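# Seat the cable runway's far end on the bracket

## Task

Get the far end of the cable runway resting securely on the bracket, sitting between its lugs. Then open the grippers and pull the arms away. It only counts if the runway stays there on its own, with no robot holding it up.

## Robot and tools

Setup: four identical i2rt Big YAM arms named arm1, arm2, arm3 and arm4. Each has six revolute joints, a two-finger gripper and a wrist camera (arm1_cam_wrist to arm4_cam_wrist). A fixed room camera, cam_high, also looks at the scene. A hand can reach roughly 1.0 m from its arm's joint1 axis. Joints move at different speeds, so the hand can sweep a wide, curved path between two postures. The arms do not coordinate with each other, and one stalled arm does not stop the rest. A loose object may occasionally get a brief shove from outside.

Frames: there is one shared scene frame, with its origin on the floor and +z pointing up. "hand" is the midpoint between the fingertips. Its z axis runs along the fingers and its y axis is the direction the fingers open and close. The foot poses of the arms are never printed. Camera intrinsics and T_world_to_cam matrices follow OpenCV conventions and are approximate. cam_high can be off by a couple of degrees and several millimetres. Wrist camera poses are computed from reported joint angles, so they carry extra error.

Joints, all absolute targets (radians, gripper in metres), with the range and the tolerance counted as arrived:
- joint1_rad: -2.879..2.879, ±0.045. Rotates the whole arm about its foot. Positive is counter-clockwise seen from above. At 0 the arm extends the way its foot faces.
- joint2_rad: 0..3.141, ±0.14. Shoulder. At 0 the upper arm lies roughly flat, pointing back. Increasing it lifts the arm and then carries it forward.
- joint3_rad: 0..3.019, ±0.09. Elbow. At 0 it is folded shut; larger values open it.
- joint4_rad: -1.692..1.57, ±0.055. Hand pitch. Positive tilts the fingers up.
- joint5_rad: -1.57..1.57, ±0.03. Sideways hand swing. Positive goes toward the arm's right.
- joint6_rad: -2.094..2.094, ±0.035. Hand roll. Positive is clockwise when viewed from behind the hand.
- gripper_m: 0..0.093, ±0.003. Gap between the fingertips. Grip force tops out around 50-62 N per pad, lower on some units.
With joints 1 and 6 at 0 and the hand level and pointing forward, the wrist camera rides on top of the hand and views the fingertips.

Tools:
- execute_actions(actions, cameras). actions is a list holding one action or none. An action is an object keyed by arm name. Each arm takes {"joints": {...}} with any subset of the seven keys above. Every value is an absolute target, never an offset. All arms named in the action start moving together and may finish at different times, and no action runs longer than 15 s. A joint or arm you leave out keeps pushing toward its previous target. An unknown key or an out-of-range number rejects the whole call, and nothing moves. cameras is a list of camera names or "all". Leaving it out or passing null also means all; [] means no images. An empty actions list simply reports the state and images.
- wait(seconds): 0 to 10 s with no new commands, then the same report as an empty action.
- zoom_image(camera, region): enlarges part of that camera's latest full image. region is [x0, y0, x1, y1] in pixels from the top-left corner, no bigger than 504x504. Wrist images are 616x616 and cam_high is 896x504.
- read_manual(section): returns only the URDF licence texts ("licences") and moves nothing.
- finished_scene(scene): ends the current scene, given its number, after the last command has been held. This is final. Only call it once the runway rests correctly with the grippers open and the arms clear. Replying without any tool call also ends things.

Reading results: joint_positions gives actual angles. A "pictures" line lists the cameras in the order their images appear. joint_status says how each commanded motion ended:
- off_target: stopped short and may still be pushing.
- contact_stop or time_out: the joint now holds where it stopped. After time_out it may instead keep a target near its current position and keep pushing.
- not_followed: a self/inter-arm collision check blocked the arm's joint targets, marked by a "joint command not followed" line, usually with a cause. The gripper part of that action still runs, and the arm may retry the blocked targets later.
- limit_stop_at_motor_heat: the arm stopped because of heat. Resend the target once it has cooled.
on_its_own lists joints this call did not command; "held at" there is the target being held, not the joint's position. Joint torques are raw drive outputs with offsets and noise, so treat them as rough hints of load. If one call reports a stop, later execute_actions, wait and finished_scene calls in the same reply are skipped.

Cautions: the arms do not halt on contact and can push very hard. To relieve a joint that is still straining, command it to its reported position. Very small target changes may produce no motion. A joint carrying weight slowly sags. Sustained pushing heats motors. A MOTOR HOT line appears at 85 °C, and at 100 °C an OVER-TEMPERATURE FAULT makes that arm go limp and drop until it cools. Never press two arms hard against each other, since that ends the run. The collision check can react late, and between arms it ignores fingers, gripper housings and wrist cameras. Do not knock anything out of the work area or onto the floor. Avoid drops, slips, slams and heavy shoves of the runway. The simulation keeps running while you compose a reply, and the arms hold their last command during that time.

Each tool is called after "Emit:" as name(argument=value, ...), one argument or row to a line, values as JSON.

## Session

Emit:
execute_actions(
  actions=[],
)

Scene clock: 0.00 s.
Joint torques (N m, as the arm reports them, + toward a larger angle): no reading
arm1.joint_positions: joint1_rad=+0.084 joint2_rad=+0.516 joint3_rad=+1.393 joint4_rad=-1.536 joint5_rad=+0.219 joint6_rad=+0.349 gripper_m=+0.095
arm1.joint_status: not commanded
arm1.hand: x=-0.9522 y=-0.3243 z=+1.3701 quat_wxyz=(-0.338, +0.453, -0.769, -0.298) (m; scene frame)
arm2.joint_positions: joint1_rad=+0.336 joint2_rad=+0.497 joint3_rad=+1.443 joint4_rad=-1.248 joint5_rad=+0.034 joint6_rad=+0.468 gripper_m=+0.094
arm2.joint_status: not commanded
arm2.hand: x=-0.2604 y=+0.3481 z=+1.4283 quat_wxyz=(-0.541, -0.627, -0.503, +0.249) (m; scene frame)
arm3.joint_positions: joint1_rad=-0.094 joint2_rad=+0.624 joint3_rad=+1.403 joint4_rad=-1.536 joint5_rad=-0.067 joint6_rad=+0.291 gripper_m=+0.095
arm3.joint_status: not commanded
arm3.hand: x=+0.5960 y=-0.3357 z=+1.3497 quat_wxyz=(-0.204, +0.579, -0.713, -0.339) (m; scene frame)
arm4.joint_positions: joint1_rad=+0.475 joint2_rad=+0.571 joint3_rad=+1.422 joint4_rad=-1.465 joint5_rad=+0.287 joint6_rad=-0.443 gripper_m=+0.094
arm4.joint_status: not commanded
arm4.hand: x=+1.2763 y=+0.3158 z=+1.3375 quat_wxyz=(-0.259, -0.308, -0.825, +0.397) (m; scene frame)
pictures: arm1_cam_wrist, arm2_cam_wrist, arm3_cam_wrist, arm4_cam_wrist, cam_high
camera_calibration (this result's frames):
arm1_cam_wrist: T_world_to_cam=[[0.896615, -0.417593, -0.147298, 0.920977], [-0.442807, -0.846766, -0.294804, -0.284187], [-0.00161864, 0.32955, -0.944137, 1.51896], [0, 0, 0, 1]] pos_world=[-0.949144, -0.356621, 1.48599]
arm2_cam_wrist: T_world_to_cam=[[-0.898821, -0.0862929, -0.429738, 0.406283], [0.174447, 0.829008, -0.531332, 0.521021], [0.402107, -0.552539, -0.730076, 1.46661], [0, 0, 0, 1]] pos_world=[-0.315451, 0.41349, 1.52217]
arm3_cam_wrist: T_world_to_cam=[[0.964602, -0.0990103, -0.244418, -0.276271], [-0.141173, -0.976726, -0.161482, -0.0223643], [-0.222741, 0.190271, -0.956129, 1.60725], [0, 0, 0, 1]] pos_world=[0.621335, -0.355011, 1.4656]
arm4_cam_wrist: T_world_to_cam=[[-0.709387, -0.506179, 0.490461, 0.410126], [-0.663668, 0.714008, -0.223018, 0.927207], [-0.237306, -0.483709, -0.842444, 1.70415], [0, 0, 0, 1]] pos_world=[1.3107, 0.369876, 1.44128]
Images, in order (width x height): arm1_cam_wrist 616x616, arm2_cam_wrist 616x616, arm3_cam_wrist 616x616, arm4_cam_wrist 616x616, cam_high 896x504.

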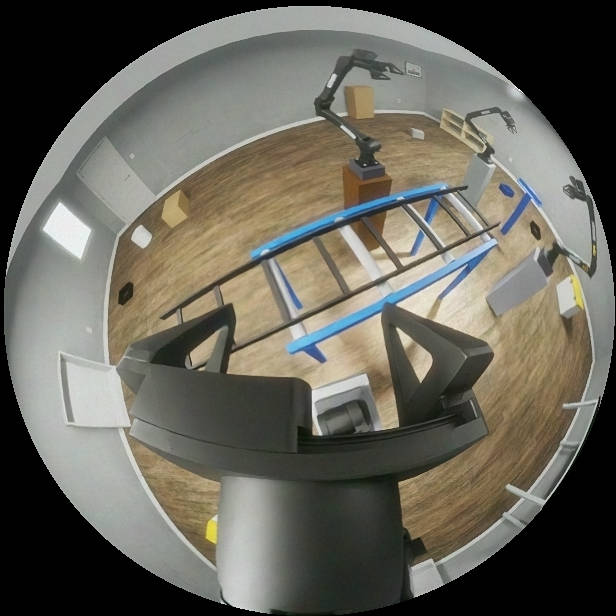

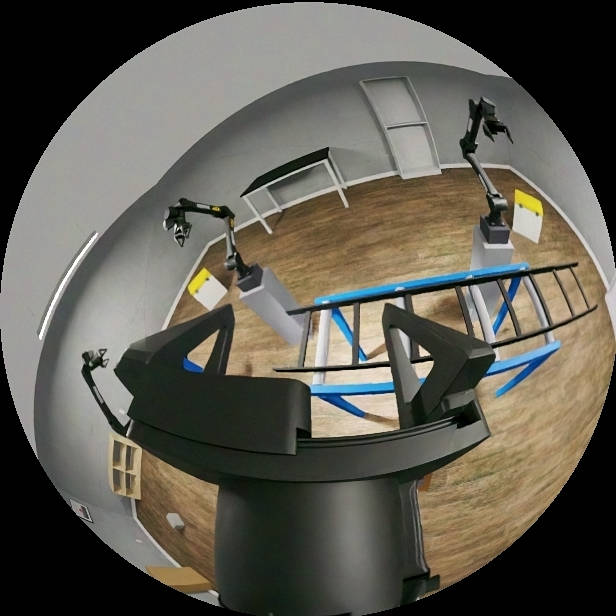

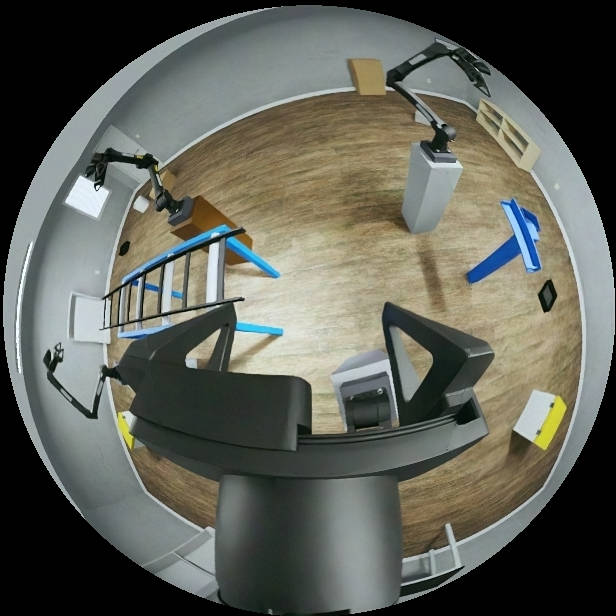

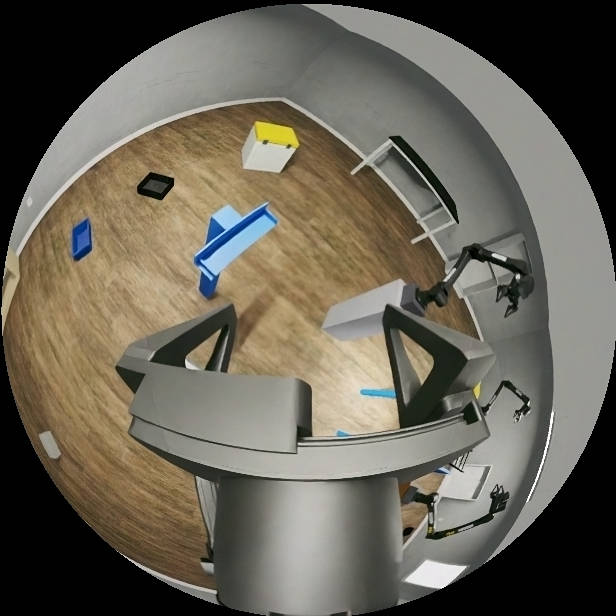

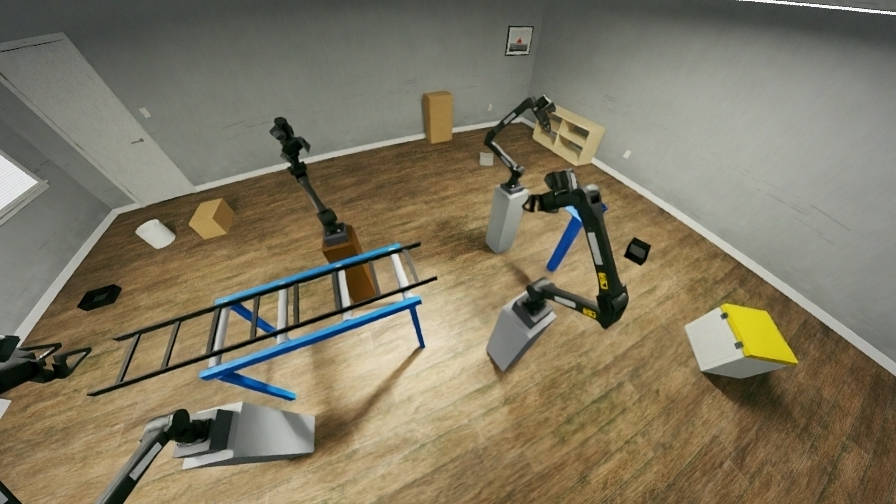

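Emit:
zoom_image(
  camera="cam_high",
  region=[250, 220, 470, 350],
)

Region (250, 220, 470, 350) of cam_high's 896x504 image, scaled by 2.291, with more detail than that image has; it fills the top 298 rows of this view, and the rest is white.

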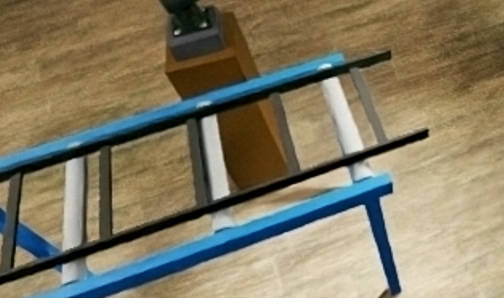

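Emit:
execute_actions(
  actions=[
    {"arm3":{"joints":{"joint1_rad":0.684,"joint2_rad":2.31,"joint3_rad":2.11,"joint4_rad":-1.35,"joint5_rad":0,"joint6_rad":0.83,"gripper_m":0.06}},"arm4":{"joints":{"joint1_rad":-0.39,"joint2_rad":1.80,"joint3_rad":1.46,"joint4_rad":-1.205,"joint5_rad":0,"joint6_rad":-0.27,"gripper_m":0.07}}},
  ],
  cameras=["arm3_cam_wrist","arm4_cam_wrist","cam_high"],
)

Scene clock: 20.80 s.
Joint torques (N m, as the arm reports them, + toward a larger angle): arm1=[-2.23  4.53 10.49  1.37  0.16 -0.08] | arm2=[-1.55  4.05  8.02  2.21 -0.01 -0.06] | arm3=[ -1.07 -27.2   12.81   0.29   0.13   0.15] | arm4=[ -0.4  -18.31   9.07   0.54   0.02   0.05]
arm1.joint_positions: joint1_rad=+0.084 joint2_rad=+0.516 joint3_rad=+1.393 joint4_rad=-1.536 joint5_rad=+0.219 joint6_rad=+0.349 gripper_m=+0.095
arm1.joint_status: not commanded
arm1.hand: x=-0.9522 y=-0.3243 z=+1.3701 quat_wxyz=(-0.338, +0.453, -0.769, -0.298) (m; scene frame)
arm2.joint_positions: joint1_rad=+0.336 joint2_rad=+0.497 joint3_rad=+1.443 joint4_rad=-1.248 joint5_rad=+0.034 joint6_rad=+0.468 gripper_m=+0.094
arm2.joint_status: not commanded
arm2.hand: x=-0.2604 y=+0.3481 z=+1.4283 quat_wxyz=(-0.541, -0.627, -0.503, +0.249) (m; scene frame)
arm3.joint_positions: joint1_rad=+0.689 joint2_rad=+2.307 joint3_rad=+2.085 joint4_rad=-1.351 joint5_rad=+0.000 joint6_rad=+0.819 gripper_m=+0.060
arm3.joint_status: all done
arm3.hand: x=+0.1020 y=-0.0710 z=+0.8763 quat_wxyz=(-0.001, +0.713, -0.701, +0.003) (m; scene frame)
arm4.joint_positions: joint1_rad=-0.402 joint2_rad=+1.800 joint3_rad=+1.446 joint4_rad=-1.207 joint5_rad=+0.001 joint6_rad=-0.281 gripper_m=+0.070
arm4.joint_status: all done
arm4.hand: x=+1.0545 y=-0.0084 z=+0.9002 quat_wxyz=(-0.003, -0.718, -0.696, +0.003) (m; scene frame)
pictures: arm3_cam_wrist, arm4_cam_wrist, cam_high
camera_calibration (this result's frames):
arm3_cam_wrist: T_world_to_cam=[[0.999771, 0.0203127, 0.00667381, -0.104408], [0.012677, -0.814512, 0.580008, -0.563958], [0.0172174, -0.579791, -0.814584, 0.791021], [0, 0, 0, 1]] pos_world=[0.0979145, 0.00139609, 0.97215]
arm4_cam_wrist: T_world_to_cam=[[-0.999516, 0.0282903, -0.0129158, 1.06671], [0.0158217, 0.820121, 0.571971, -0.517254], [0.0267738, 0.57149, -0.820172, 0.836649], [0, 0, 0, 1]] pos_world=[1.05197, -0.0841032, 0.995828]
Images, in order (width x height): arm3_cam_wrist 616x616, arm4_cam_wrist 616x616, cam_high 896x504.

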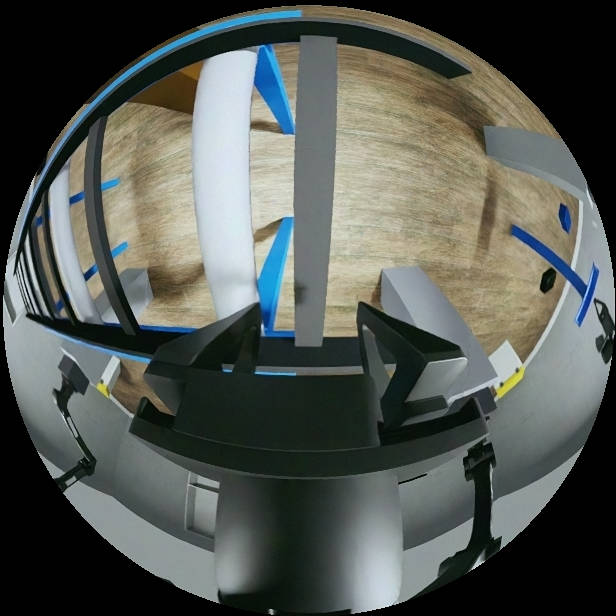

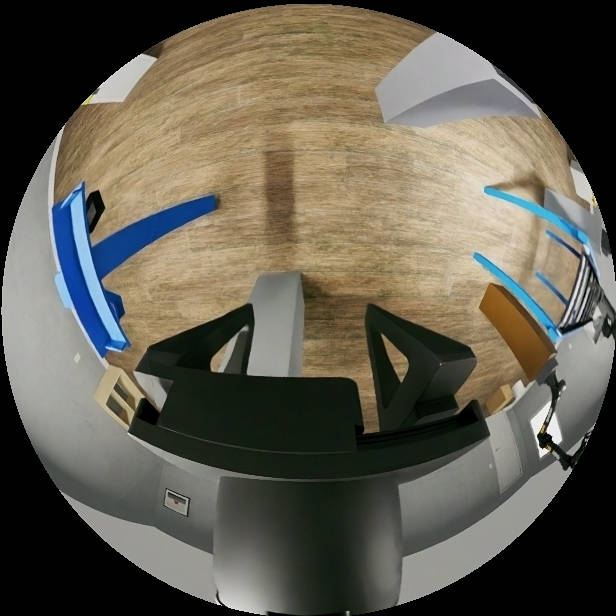

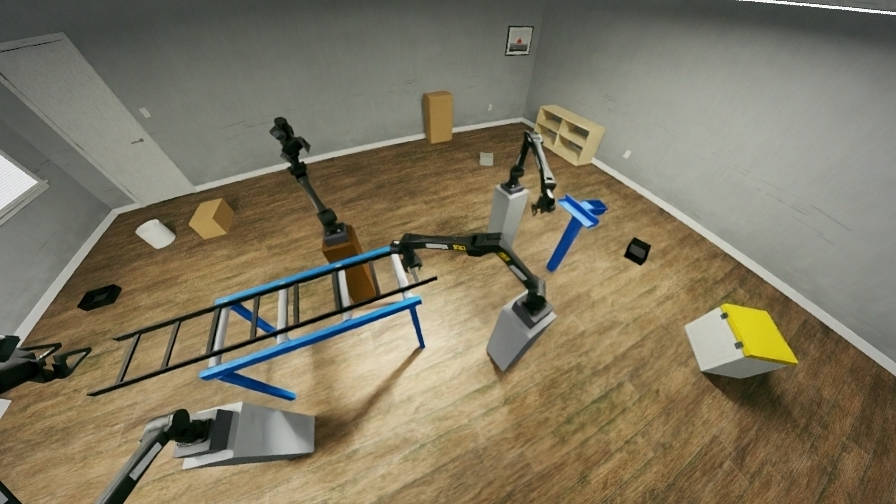

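Emit:
execute_actions(
  actions=[
    {"arm3":{"joints":{"joint2_rad":2.375,"joint3_rad":2.012,"joint4_rad":-1.215,"gripper_m":0.045}}},
  ],
  cameras=["arm3_cam_wrist"],
)

Scene clock: 26.97 s.
Joint torques (N m, as the arm reports them, + toward a larger angle): arm1=[-2.34  4.54 10.49  1.37  0.15 -0.07] | arm2=[-1.55  4.09  8.02  2.2  -0.01 -0.06] | arm3=[ -0.7  -23.99  10.13   0.79   0.13   0.14] | arm4=[ -0.43 -18.25   9.1    0.47   0.02   0.05]
arm1.joint_positions: joint1_rad=+0.084 joint2_rad=+0.516 joint3_rad=+1.393 joint4_rad=-1.536 joint5_rad=+0.219 joint6_rad=+0.349 gripper_m=+0.095
arm1.joint_status: not commanded
arm1.hand: x=-0.9522 y=-0.3243 z=+1.3701 quat_wxyz=(-0.338, +0.453, -0.769, -0.298) (m; scene frame)
arm2.joint_positions: joint1_rad=+0.336 joint2_rad=+0.497 joint3_rad=+1.443 joint4_rad=-1.248 joint5_rad=+0.034 joint6_rad=+0.468 gripper_m=+0.094
arm2.joint_status: not commanded
arm2.hand: x=-0.2604 y=+0.3481 z=+1.4283 quat_wxyz=(-0.541, -0.627, -0.503, +0.249) (m; scene frame)
arm3.joint_positions: joint1_rad=+0.689 joint2_rad=+2.341 joint3_rad=+2.011 joint4_rad=-1.229 joint5_rad=+0.000 joint6_rad=+0.819 gripper_m=+0.045
arm3.joint_status: all done
arm3.hand: x=+0.1023 y=-0.0712 z=+0.8261 quat_wxyz=(-0.001, +0.713, -0.701, -0.004) (m; scene frame)
arm4.joint_positions: joint1_rad=-0.402 joint2_rad=+1.800 joint3_rad=+1.446 joint4_rad=-1.207 joint5_rad=+0.001 joint6_rad=-0.281 gripper_m=+0.070
arm4.joint_status: not commanded
arm4.hand: x=+1.0545 y=-0.0084 z=+0.9002 quat_wxyz=(-0.003, -0.718, -0.696, +0.003) (m; scene frame)
pictures: arm3_cam_wrist
camera_calibration (this result's frames):
arm3_cam_wrist: T_world_to_cam=[[0.999796, 0.0199446, -0.00304743, -0.0964177], [0.0180967, -0.819679, 0.572538, -0.529696], [0.00892114, -0.572476, -0.819873, 0.755713], [0, 0, 0, 1]] pos_world=[0.0992419, 0.000370074, 0.922565]
Images, in order (width x height): arm3_cam_wrist 616x616.

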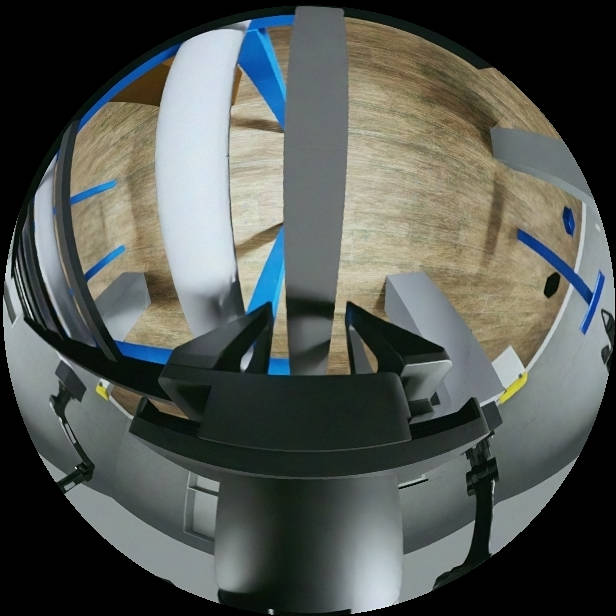

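Emit:
execute_actions(
  actions=[
    {"arm3":{"joints":{"joint1_rad":0.25,"joint2_rad":2.24,"joint3_rad":1.745,"joint4_rad":-1.055,"joint6_rad":0.40,"gripper_m":0.036}}},
  ],
  cameras=["arm3_cam_wrist","cam_high"],
)

Scene clock: 35.47 s.
Joint torques (N m, as the arm reports them, + toward a larger angle): arm1=[-2.09  4.56 10.45  1.36  0.15 -0.07] | arm2=[-1.59  4.09  8.02  2.19 -0.01 -0.07] | arm3=[ -2.31 -23.29  11.09   0.03   0.39   0.09] | arm4=[ -0.38 -18.05   9.06   0.56   0.01   0.05]
arm1.joint_positions: joint1_rad=+0.084 joint2_rad=+0.516 joint3_rad=+1.393 joint4_rad=-1.536 joint5_rad=+0.219 joint6_rad=+0.349 gripper_m=+0.095
arm1.joint_status: not commanded
arm1.hand: x=-0.9522 y=-0.3243 z=+1.3701 quat_wxyz=(-0.338, +0.453, -0.769, -0.298) (m; scene frame)
arm2.joint_positions: joint1_rad=+0.336 joint2_rad=+0.497 joint3_rad=+1.443 joint4_rad=-1.248 joint5_rad=+0.034 joint6_rad=+0.468 gripper_m=+0.094
arm2.joint_status: not commanded
arm2.hand: x=-0.2604 y=+0.3481 z=+1.4283 quat_wxyz=(-0.541, -0.627, -0.503, +0.249) (m; scene frame)
arm3.joint_positions: joint1_rad=+0.274 joint2_rad=+2.225 joint3_rad=+1.725 joint4_rad=-1.046 joint5_rad=-0.007 joint6_rad=+0.394 gripper_m=+0.036
arm3.joint_status: all done
arm3.hand: x=+0.3552 y=+0.0508 z=+0.8025 quat_wxyz=(-0.003, +0.716, -0.698, -0.011) (m; scene frame)
arm4.joint_positions: joint1_rad=-0.402 joint2_rad=+1.800 joint3_rad=+1.446 joint4_rad=-1.207 joint5_rad=+0.001 joint6_rad=-0.281 gripper_m=+0.070
arm4.joint_status: not commanded
arm4.hand: x=+1.0545 y=-0.0084 z=+0.9002 quat_wxyz=(-0.003, -0.718, -0.696, +0.003) (m; scene frame)
pictures: arm3_cam_wrist, cam_high
camera_calibration (this result's frames):
arm3_cam_wrist: T_world_to_cam=[[0.999498, 0.0300465, -0.0100629, -0.346509], [0.0305061, -0.82656, 0.562021, -0.416368], [0.00856921, -0.562046, -0.827062, 0.809371], [0, 0, 0, 1]] pos_world=[0.352102, 0.121161, 0.899921]
Images, in order (width x height): arm3_cam_wrist 616x616, cam_high 896x504.

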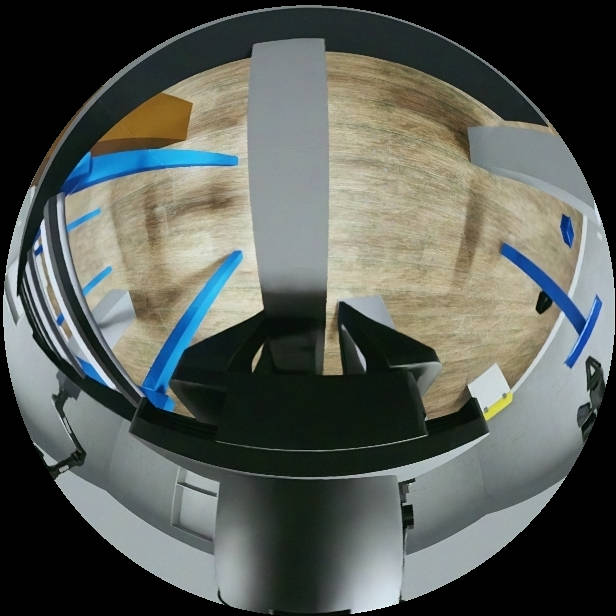

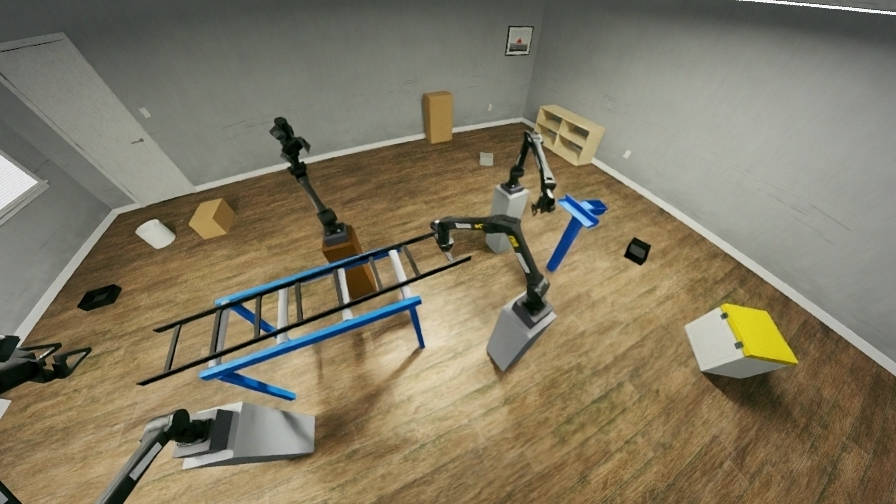

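Emit:
execute_actions(
  actions=[
    {"arm3":{"joints":{"joint1_rad":0.15,"joint2_rad":2.07,"joint3_rad":1.455,"joint4_rad":-0.95,"joint6_rad":0.30,"gripper_m":0.0}}},
  ],
  cameras=["arm3_cam_wrist","cam_high"],
)

Scene clock: 44.73 s.
Joint torques (N m, as the arm reports them, + toward a larger angle): arm1=[-2.2   4.46 10.53  1.36  0.17 -0.07] | arm2=[-1.57  4.06  8.04  2.22 -0.01 -0.06] | arm3=[  2.06 -23.44   8.32  -0.56  -0.19   0.41] | arm4=[ -0.29 -18.25   9.05   0.54   0.01   0.05]
arm1.joint_positions: joint1_rad=+0.084 joint2_rad=+0.516 joint3_rad=+1.393 joint4_rad=-1.536 joint5_rad=+0.219 joint6_rad=+0.349 gripper_m=+0.095
arm1.joint_status: not commanded
arm1.hand: x=-0.9522 y=-0.3243 z=+1.3701 quat_wxyz=(-0.338, +0.453, -0.769, -0.298) (m; scene frame)
arm2.joint_positions: joint1_rad=+0.336 joint2_rad=+0.497 joint3_rad=+1.443 joint4_rad=-1.248 joint5_rad=+0.034 joint6_rad=+0.468 gripper_m=+0.094
arm2.joint_status: not commanded
arm2.hand: x=-0.2604 y=+0.3481 z=+1.4283 quat_wxyz=(-0.541, -0.627, -0.503, +0.249) (m; scene frame)
arm3.joint_positions: joint1_rad=+0.120 joint2_rad=+2.084 joint3_rad=+1.457 joint4_rad=-0.925 joint5_rad=+0.006 joint6_rad=+0.256 gripper_m=+0.024
arm3.joint_status: joint6_rad off_target (ended at +0.256, target +0.300); gripper_m off_target (ended at +0.024, target +0.000); the others done
arm3.hand: x=+0.4690 y=+0.0205 z=+0.7989 quat_wxyz=(-0.008, +0.711, -0.704, -0.004) (m; scene frame)
arm4.joint_positions: joint1_rad=-0.402 joint2_rad=+1.800 joint3_rad=+1.446 joint4_rad=-1.207 joint5_rad=+0.001 joint6_rad=-0.281 gripper_m=+0.070
arm4.joint_status: not commanded
arm4.hand: x=+1.0545 y=-0.0084 z=+0.9002 quat_wxyz=(-0.003, -0.718, -0.696, +0.003) (m; scene frame)
pictures: arm3_cam_wrist, cam_high
camera_calibration (this result's frames):
arm3_cam_wrist: T_world_to_cam=[[0.999884, 0.0133538, 0.00733648, -0.473177], [0.0068987, -0.826114, 0.563461, -0.432945], [0.0135851, -0.563345, -0.82611, 0.785294], [0, 0, 0, 1]] pos_world=[0.465441, 0.0910485, 0.896159]
Images, in order (width x height): arm3_cam_wrist 616x616, cam_high 896x504.

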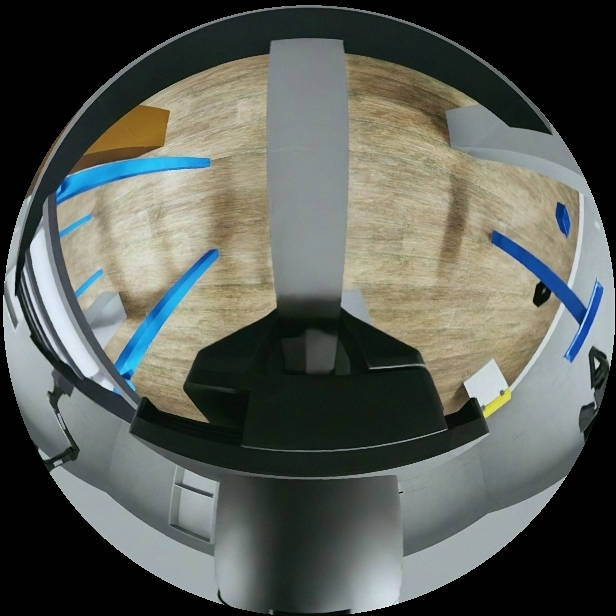

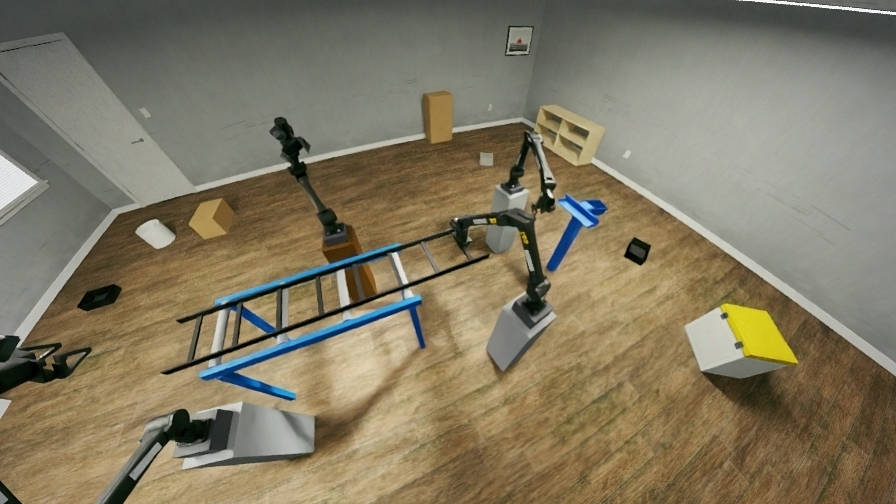

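Emit:
execute_actions(
  actions=[
    {"arm3":{"joints":{"joint2_rad":1.96,"joint3_rad":1.52,"joint4_rad":-1.12,"gripper_m":0.093}}},
  ],
  cameras=[],
)

Emit:
execute_actions(
  actions=[
    {"arm3":{"joints":{"joint1_rad":0.48,"joint2_rad":2.21,"joint3_rad":1.90,"joint4_rad":-1.26,"joint6_rad":0.62}}},
  ],
  cameras=["arm3_cam_wrist"],
)

Scene clock: 55.00 s.
Joint torques (N m, as the arm reports them, + toward a larger angle): arm1=[-2.33  4.56 10.47  1.34  0.14 -0.08] | arm2=[-1.58  4.05  8.03  2.22 -0.01 -0.06] | arm3=[  0.52 -19.62  11.49  -0.31  -0.06   0.14] | arm4=[ -0.38 -18.42   9.     0.54   0.     0.06]
arm1.joint_positions: joint1_rad=+0.084 joint2_rad=+0.516 joint3_rad=+1.393 joint4_rad=-1.536 joint5_rad=+0.219 joint6_rad=+0.349 gripper_m=+0.095
arm1.joint_status: not commanded
arm1.hand: x=-0.9522 y=-0.3243 z=+1.3701 quat_wxyz=(-0.338, +0.453, -0.769, -0.298) (m; scene frame)
arm2.joint_positions: joint1_rad=+0.336 joint2_rad=+0.497 joint3_rad=+1.443 joint4_rad=-1.248 joint5_rad=+0.034 joint6_rad=+0.468 gripper_m=+0.094
arm2.joint_status: not commanded
arm2.hand: x=-0.2604 y=+0.3481 z=+1.4283 quat_wxyz=(-0.541, -0.627, -0.503, +0.249) (m; scene frame)
arm3.joint_positions: joint1_rad=+0.139 joint2_rad=+1.947 joint3_rad=+1.497 joint4_rad=-1.106 joint5_rad=+0.004 joint6_rad=+0.288 gripper_m=+0.093
arm3.joint_status: all done
arm3.hand: x=+0.4598 y=+0.0089 z=+0.8876 quat_wxyz=(-0.006, +0.706, -0.708, -0.003) (m; scene frame)
arm4.joint_positions: joint1_rad=-0.402 joint2_rad=+1.800 joint3_rad=+1.446 joint4_rad=-1.207 joint5_rad=+0.001 joint6_rad=-0.281 gripper_m=+0.070
arm4.joint_status: not commanded
arm4.hand: x=+1.0545 y=-0.0084 z=+0.9002 quat_wxyz=(-0.003, -0.718, -0.696, +0.003) (m; scene frame)
pictures: none
No camera images: the call's "cameras" was empty. Leave "cameras" out to get every camera's image.

Scene clock: 56.43 s.
Joint torques (N m, as the arm reports them, + toward a larger angle): arm1=[-2.11  4.42 10.49  1.4   0.15 -0.07] | arm2=[-1.61  4.02  8.03  2.2  -0.01 -0.06] | arm3=[ -1.03 -23.62  13.26  -0.26   0.15   0.15] | arm4=[ -0.37 -17.98   9.03   0.53   0.01   0.04]
arm1.joint_positions: joint1_rad=+0.084 joint2_rad=+0.516 joint3_rad=+1.393 joint4_rad=-1.536 joint5_rad=+0.219 joint6_rad=+0.349 gripper_m=+0.095
arm1.joint_status: not commanded
arm1.hand: x=-0.9522 y=-0.3243 z=+1.3701 quat_wxyz=(-0.338, +0.453, -0.769, -0.298) (m; scene frame)
arm2.joint_positions: joint1_rad=+0.336 joint2_rad=+0.497 joint3_rad=+1.443 joint4_rad=-1.248 joint5_rad=+0.034 joint6_rad=+0.468 gripper_m=+0.094
arm2.joint_status: not commanded
arm2.hand: x=-0.2604 y=+0.3481 z=+1.4283 quat_wxyz=(-0.541, -0.627, -0.503, +0.249) (m; scene frame)
arm3.joint_positions: joint1_rad=+0.479 joint2_rad=+2.194 joint3_rad=+1.864 joint4_rad=-1.246 joint5_rad=-0.001 joint6_rad=+0.608 gripper_m=+0.093
arm3.joint_status: all done
arm3.hand: x=+0.2349 y=-0.0062 z=+0.8695 quat_wxyz=(+0.000, +0.713, -0.701, +0.004) (m; scene frame)
arm4.joint_positions: joint1_rad=-0.402 joint2_rad=+1.800 joint3_rad=+1.446 joint4_rad=-1.207 joint5_rad=+0.001 joint6_rad=-0.281 gripper_m=+0.070
arm4.joint_status: not commanded
arm4.hand: x=+1.0545 y=-0.0084 z=+0.9002 quat_wxyz=(-0.003, -0.718, -0.696, +0.003) (m; scene frame)
pictures: arm3_cam_wrist
camera_calibration (this result's frames):
arm3_cam_wrist: T_world_to_cam=[[0.999764, 0.0203195, 0.00773705, -0.239447], [0.012004, -0.812532, 0.582793, -0.511154], [0.0181287, -0.582563, -0.812584, 0.818779], [0, 0, 0, 1]] pos_world=[0.230683, 0.0665267, 0.965076]
Images, in order (width x height): arm3_cam_wrist 616x616.

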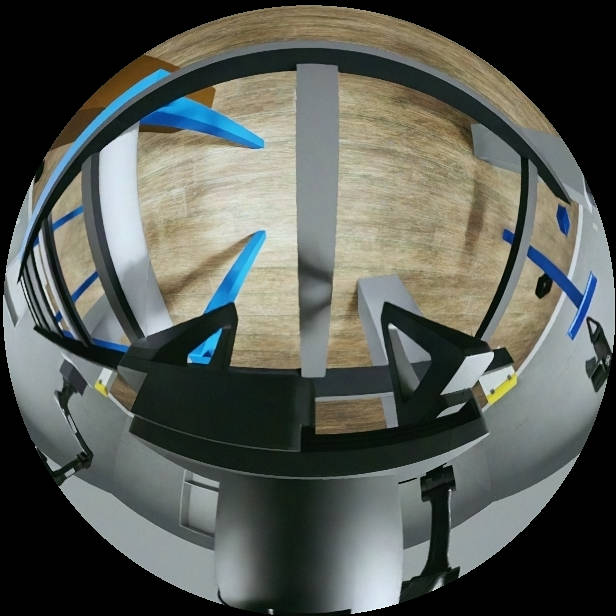

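Emit:
execute_actions(
  actions=[
    {"arm3":{"joints":{"joint2_rad":2.29,"joint3_rad":1.82,"joint4_rad":-1.115,"gripper_m":0.05}}},
  ],
  cameras=["arm3_cam_wrist"],
)

Scene clock: 63.17 s.
Joint torques (N m, as the arm reports them, + toward a larger angle): arm1=[-2.15  4.55 10.47  1.38  0.15 -0.07] | arm2=[-1.54  4.13  8.03  2.21 -0.01 -0.06] | arm3=[ -0.25 -23.23   9.75   0.81   0.15   0.14] | arm4=[ -0.47 -18.08   8.97   0.53  -0.01   0.05]
arm1.joint_positions: joint1_rad=+0.084 joint2_rad=+0.516 joint3_rad=+1.393 joint4_rad=-1.536 joint5_rad=+0.219 joint6_rad=+0.349 gripper_m=+0.095
arm1.joint_status: not commanded
arm1.hand: x=-0.9522 y=-0.3243 z=+1.3701 quat_wxyz=(-0.338, +0.453, -0.769, -0.298) (m; scene frame)
arm2.joint_positions: joint1_rad=+0.336 joint2_rad=+0.497 joint3_rad=+1.443 joint4_rad=-1.248 joint5_rad=+0.034 joint6_rad=+0.468 gripper_m=+0.094
arm2.joint_status: not commanded
arm2.hand: x=-0.2604 y=+0.3481 z=+1.4283 quat_wxyz=(-0.541, -0.627, -0.503, +0.249) (m; scene frame)
arm3.joint_positions: joint1_rad=+0.479 joint2_rad=+2.263 joint3_rad=+1.817 joint4_rad=-1.129 joint5_rad=-0.001 joint6_rad=+0.609 gripper_m=+0.050
arm3.joint_status: all done
arm3.hand: x=+0.2345 y=-0.0055 z=+0.8089 quat_wxyz=(+0.000, +0.713, -0.701, +0.004) (m; scene frame)
arm4.joint_positions: joint1_rad=-0.402 joint2_rad=+1.800 joint3_rad=+1.446 joint4_rad=-1.207 joint5_rad=+0.001 joint6_rad=-0.281 gripper_m=+0.070
arm4.joint_status: not commanded
arm4.hand: x=+1.0545 y=-0.0084 z=+0.9002 quat_wxyz=(-0.003, -0.718, -0.696, +0.003) (m; scene frame)
pictures: arm3_cam_wrist
camera_calibration (this result's frames):
arm3_cam_wrist: T_world_to_cam=[[0.999773, 0.019937, 0.0075222, -0.238487], [0.0118238, -0.812718, 0.582537, -0.474965], [0.0177275, -0.582316, -0.812769, 0.770271], [0, 0, 0, 1]] pos_world=[0.230394, 0.067283, 0.904532]
Images, in order (width x height): arm3_cam_wrist 616x616.

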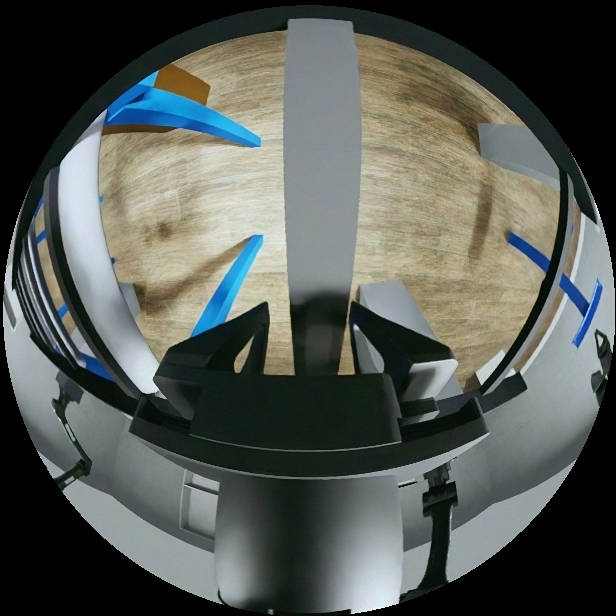

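Emit:
execute_actions(
  actions=[
    {"arm3":{"joints":{"joint1_rad":0.21,"joint2_rad":2.045,"joint3_rad":1.44,"joint4_rad":-0.955,"joint6_rad":0.345,"gripper_m":0.0}}},
  ],
  cameras=["arm3_cam_wrist","cam_high"],
)

Scene clock: 71.37 s.
Joint torques (N m, as the arm reports them, + toward a larger angle): arm1=[-2.11  4.5  10.45  1.36  0.16 -0.07] | arm2=[-1.57  4.06  8.02  2.2  -0.01 -0.06] | arm3=[  0.17 -22.24  10.68  -0.26  -0.22   0.06] | arm4=[ -0.42 -18.13   9.07   0.58   0.     0.05]
arm1.joint_positions: joint1_rad=+0.084 joint2_rad=+0.516 joint3_rad=+1.393 joint4_rad=-1.536 joint5_rad=+0.219 joint6_rad=+0.349 gripper_m=+0.095
arm1.joint_status: not commanded
arm1.hand: x=-0.9522 y=-0.3243 z=+1.3701 quat_wxyz=(-0.338, +0.453, -0.769, -0.298) (m; scene frame)
arm2.joint_positions: joint1_rad=+0.336 joint2_rad=+0.497 joint3_rad=+1.443 joint4_rad=-1.248 joint5_rad=+0.034 joint6_rad=+0.468 gripper_m=+0.094
arm2.joint_status: not commanded
arm2.hand: x=-0.2604 y=+0.3481 z=+1.4283 quat_wxyz=(-0.541, -0.627, -0.503, +0.249) (m; scene frame)
arm3.joint_positions: joint1_rad=+0.204 joint2_rad=+2.053 joint3_rad=+1.414 joint4_rad=-0.940 joint5_rad=+0.007 joint6_rad=+0.344 gripper_m=+0.024
arm3.joint_status: gripper_m off_target (ended at +0.024, target +0.000); the others done
arm3.hand: x=+0.4290 y=-0.0113 z=+0.8027 quat_wxyz=(-0.003, +0.709, -0.705, +0.007) (m; scene frame)
arm4.joint_positions: joint1_rad=-0.402 joint2_rad=+1.800 joint3_rad=+1.446 joint4_rad=-1.207 joint5_rad=+0.001 joint6_rad=-0.281 gripper_m=+0.070
arm4.joint_status: not commanded
arm4.hand: x=+1.0545 y=-0.0084 z=+0.9002 quat_wxyz=(-0.003, -0.718, -0.696, +0.003) (m; scene frame)
pictures: arm3_cam_wrist, cam_high
camera_calibration (this result's frames):
arm3_cam_wrist: T_world_to_cam=[[0.999834, 0.00970054, 0.01541, -0.439287], [-0.00110415, -0.812429, 0.58306, -0.473254], [0.0181755, -0.58298, -0.812283, 0.757786], [0, 0, 0, 1]] pos_world=[0.424919, 0.0615507, 0.898241]
Images, in order (width x height): arm3_cam_wrist 616x616, cam_high 896x504.

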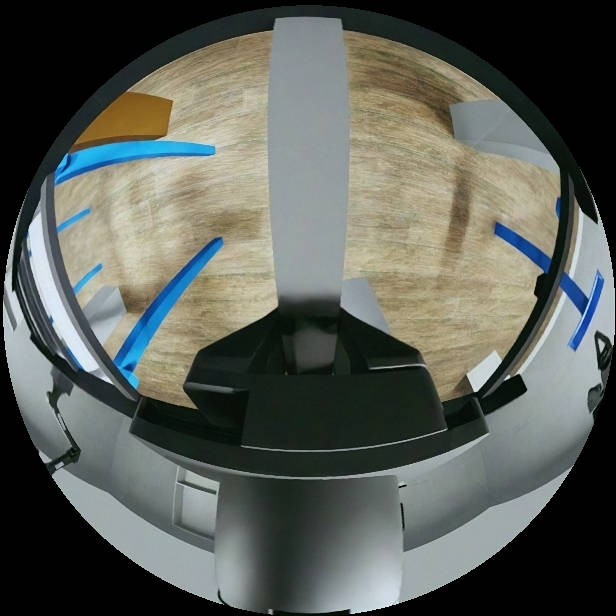

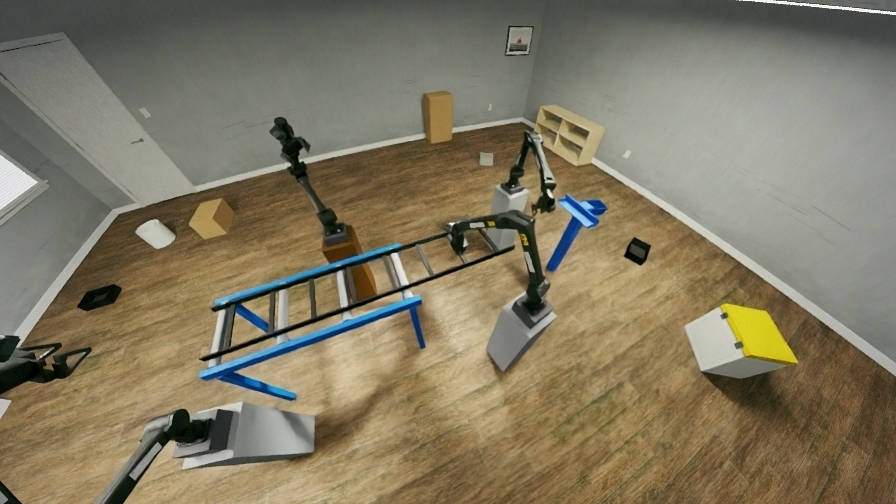

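Emit:
execute_actions(
  actions=[
    {"arm3":{"joints":{"joint1_rad":-0.2,"joint2_rad":1.975,"joint3_rad":1.375,"joint4_rad":-0.9,"joint6_rad":-0.06}}},
  ],
  cameras=[],
)

Emit:
execute_actions(
  actions=[
    {"arm3":{"joints":{"joint1_rad":-0.545,"joint2_rad":1.92,"joint3_rad":1.42,"joint6_rad":-0.39}}},
  ],
  cameras=["arm3_cam_wrist","arm4_cam_wrist","cam_high"],
)

Scene clock: 87.27 s.
Joint torques (N m, as the arm reports them, + toward a larger angle): arm1=[-2.25  4.32 10.49  1.34  0.16 -0.07] | arm2=[-1.56  4.09  8.03  2.2  -0.01 -0.06] | arm3=[ -1.04 -24.54  10.88   0.16  -0.04   0.19] | arm4=[ -0.4  -18.13   9.01   0.54   0.01   0.05]
arm1.joint_positions: joint1_rad=+0.084 joint2_rad=+0.516 joint3_rad=+1.393 joint4_rad=-1.536 joint5_rad=+0.219 joint6_rad=+0.349 gripper_m=+0.095
arm1.joint_status: not commanded
arm1.hand: x=-0.9522 y=-0.3243 z=+1.3701 quat_wxyz=(-0.338, +0.453, -0.769, -0.298) (m; scene frame)
arm2.joint_positions: joint1_rad=+0.336 joint2_rad=+0.497 joint3_rad=+1.443 joint4_rad=-1.248 joint5_rad=+0.034 joint6_rad=+0.468 gripper_m=+0.094
arm2.joint_status: not commanded
arm2.hand: x=-0.2604 y=+0.3481 z=+1.4283 quat_wxyz=(-0.541, -0.627, -0.503, +0.249) (m; scene frame)
arm3.joint_positions: joint1_rad=-0.191 joint2_rad=+2.020 joint3_rad=+1.345 joint4_rad=-0.896 joint5_rad=+0.002 joint6_rad=-0.077 gripper_m=+0.024
arm3.joint_status: all done
arm3.hand: x=+0.6455 y=+0.0047 z=+0.8000 quat_wxyz=(-0.001, +0.718, -0.696, +0.003) (m; scene frame)
arm4.joint_positions: joint1_rad=-0.402 joint2_rad=+1.800 joint3_rad=+1.446 joint4_rad=-1.207 joint5_rad=+0.001 joint6_rad=-0.281 gripper_m=+0.070
arm4.joint_status: not commanded
arm4.hand: x=+1.0545 y=-0.0084 z=+0.9002 quat_wxyz=(-0.003, -0.718, -0.696, +0.003) (m; scene frame)
pictures: none
No camera images: the call's "cameras" was empty. Leave "cameras" out to get every camera's image.

Scene clock: 89.37 s.
Joint torques (N m, as the arm reports them, + toward a larger angle): arm1=[-2.15  4.42 10.49  1.32  0.16 -0.08] | arm2=[-1.6   4.1   8.02  2.2  -0.01 -0.06] | arm3=[ -1.61 -29.75  15.06   0.03  -0.01  -0.07] | arm4=[ -0.47 -18.09   9.03   0.5    0.     0.04]
arm1.joint_positions: joint1_rad=+0.084 joint2_rad=+0.516 joint3_rad=+1.393 joint4_rad=-1.536 joint5_rad=+0.219 joint6_rad=+0.349 gripper_m=+0.095
arm1.joint_status: not commanded
arm1.hand: x=-0.9522 y=-0.3243 z=+1.3701 quat_wxyz=(-0.338, +0.453, -0.769, -0.298) (m; scene frame)
arm2.joint_positions: joint1_rad=+0.336 joint2_rad=+0.497 joint3_rad=+1.443 joint4_rad=-1.248 joint5_rad=+0.034 joint6_rad=+0.468 gripper_m=+0.094
arm2.joint_status: not commanded
arm2.hand: x=-0.2604 y=+0.3481 z=+1.4283 quat_wxyz=(-0.541, -0.627, -0.503, +0.249) (m; scene frame)
arm3.joint_positions: joint1_rad=-0.528 joint2_rad=+2.015 joint3_rad=+1.345 joint4_rad=-0.892 joint5_rad=+0.001 joint6_rad=-0.375 gripper_m=+0.024
arm3.joint_status: all done
arm3.hand: x=+0.8248 y=-0.0324 z=+0.8039 quat_wxyz=(-0.005, +0.705, -0.709, +0.001) (m; scene frame)
arm4.joint_positions: joint1_rad=-0.402 joint2_rad=+1.800 joint3_rad=+1.446 joint4_rad=-1.207 joint5_rad=+0.001 joint6_rad=-0.281 gripper_m=+0.070
arm4.joint_status: not commanded
arm4.hand: x=+1.0545 y=-0.0084 z=+0.9002 quat_wxyz=(-0.003, -0.718, -0.696, +0.003) (m; scene frame)
pictures: arm3_cam_wrist, arm4_cam_wrist, cam_high
camera_calibration (this result's frames):
arm3_cam_wrist: T_world_to_cam=[[0.999949, -0.00336186, 0.00954896, -0.830574], [-0.00822299, -0.81991, 0.572433, -0.476466], [0.00590485, -0.572482, -0.819896, 0.75581], [0, 0, 0, 1]] pos_world=[0.82215, 0.0392362, 0.900362]
arm4_cam_wrist: T_world_to_cam=[[-0.999516, 0.0282903, -0.0129158, 1.06671], [0.0158217, 0.820121, 0.571971, -0.517254], [0.0267738, 0.57149, -0.820172, 0.836649], [0, 0, 0, 1]] pos_world=[1.05197, -0.0841032, 0.995828]
Images, in order (width x height): arm3_cam_wrist 616x616, arm4_cam_wrist 616x616, cam_high 896x504.

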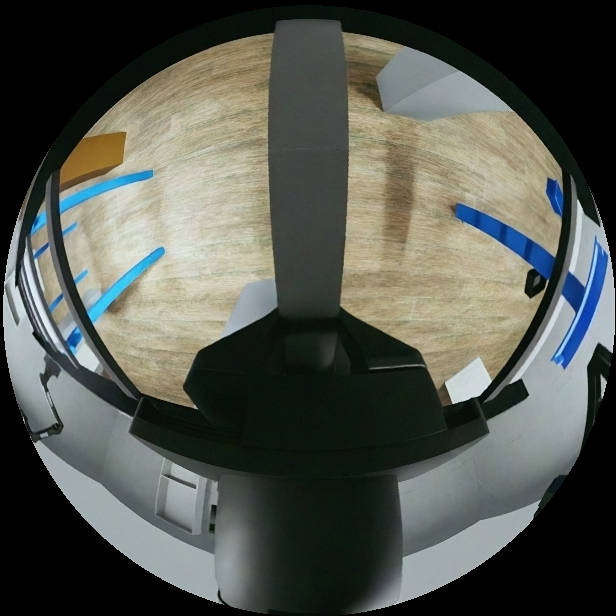

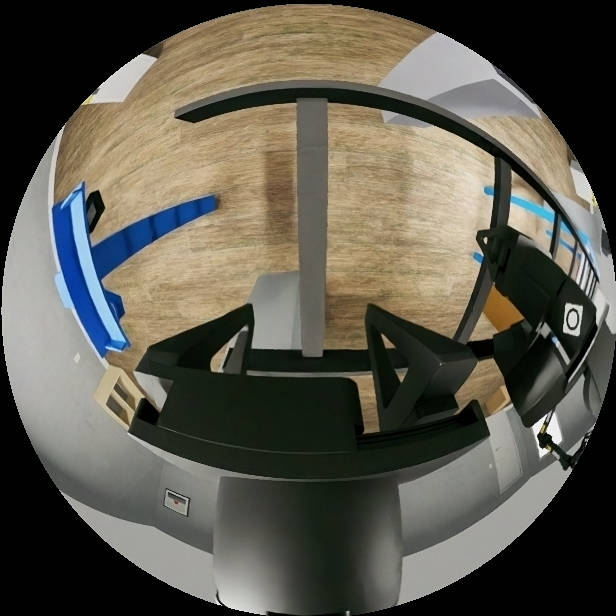

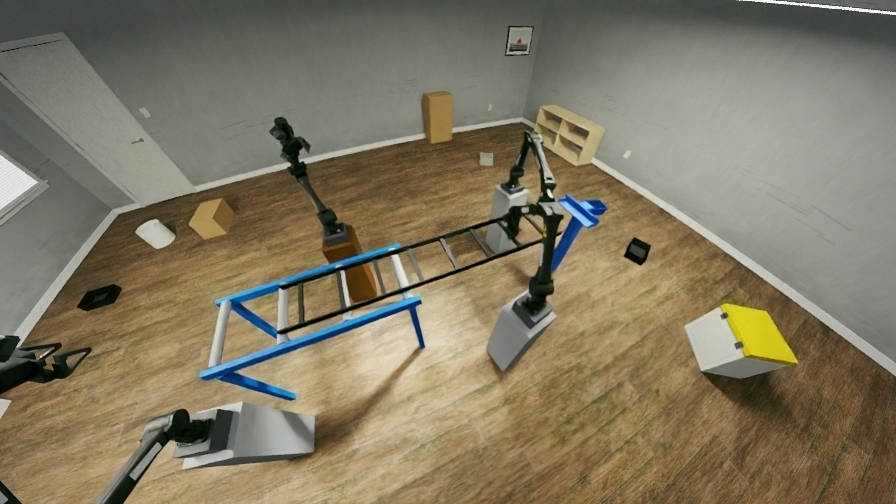

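Emit:
execute_actions(
  actions=[
    {"arm4":{"joints":{"joint2_rad":1.93,"joint3_rad":1.335,"joint4_rad":-0.95,"gripper_m":0.05}}},
  ],
  cameras=["arm4_cam_wrist"],
)

Scene clock: 95.87 s.
Joint torques (N m, as the arm reports them, + toward a larger angle): arm1=[-2.12  4.54 10.51  1.37  0.16 -0.07] | arm2=[-1.54  4.05  8.04  2.21 -0.01 -0.06] | arm3=[ -1.59 -29.53  15.03   0.03  -0.01  -0.06] | arm4=[ -0.39 -19.43   8.09   0.82   0.     0.05]
arm1.joint_positions: joint1_rad=+0.084 joint2_rad=+0.516 joint3_rad=+1.393 joint4_rad=-1.536 joint5_rad=+0.219 joint6_rad=+0.349 gripper_m=+0.095
arm1.joint_status: not commanded
arm1.hand: x=-0.9522 y=-0.3243 z=+1.3701 quat_wxyz=(-0.338, +0.453, -0.769, -0.298) (m; scene frame)
arm2.joint_positions: joint1_rad=+0.336 joint2_rad=+0.497 joint3_rad=+1.443 joint4_rad=-1.248 joint5_rad=+0.034 joint6_rad=+0.468 gripper_m=+0.094
arm2.joint_status: not commanded
arm2.hand: x=-0.2604 y=+0.3481 z=+1.4283 quat_wxyz=(-0.541, -0.627, -0.503, +0.249) (m; scene frame)
arm3.joint_positions: joint1_rad=-0.528 joint2_rad=+2.015 joint3_rad=+1.345 joint4_rad=-0.892 joint5_rad=+0.001 joint6_rad=-0.375 gripper_m=+0.024
arm3.joint_status: not commanded
arm3.hand: x=+0.8248 y=-0.0324 z=+0.8039 quat_wxyz=(-0.005, +0.705, -0.709, +0.001) (m; scene frame)
arm4.joint_positions: joint1_rad=-0.402 joint2_rad=+1.936 joint3_rad=+1.320 joint4_rad=-0.962 joint5_rad=+0.001 joint6_rad=-0.281 gripper_m=+0.050
arm4.joint_status: all done
arm4.hand: x=+1.0561 y=-0.0048 z=+0.7882 quat_wxyz=(+0.000, -0.718, -0.696, -0.004) (m; scene frame)
pictures: arm4_cam_wrist
camera_calibration (this result's frames):
arm4_cam_wrist: T_world_to_cam=[[-0.999445, 0.0284586, -0.0173051, 1.07013], [0.0129926, 0.81152, 0.584181, -0.462881], [0.0306684, 0.583632, -0.811439, 0.731809], [0, 0, 0, 1]] pos_world=[1.05311, -0.0819243, 0.882744]
Images, in order (width x height): arm4_cam_wrist 616x616.

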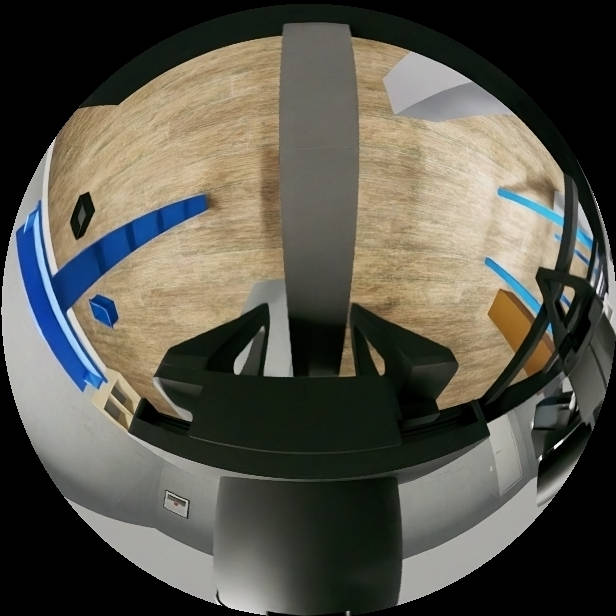

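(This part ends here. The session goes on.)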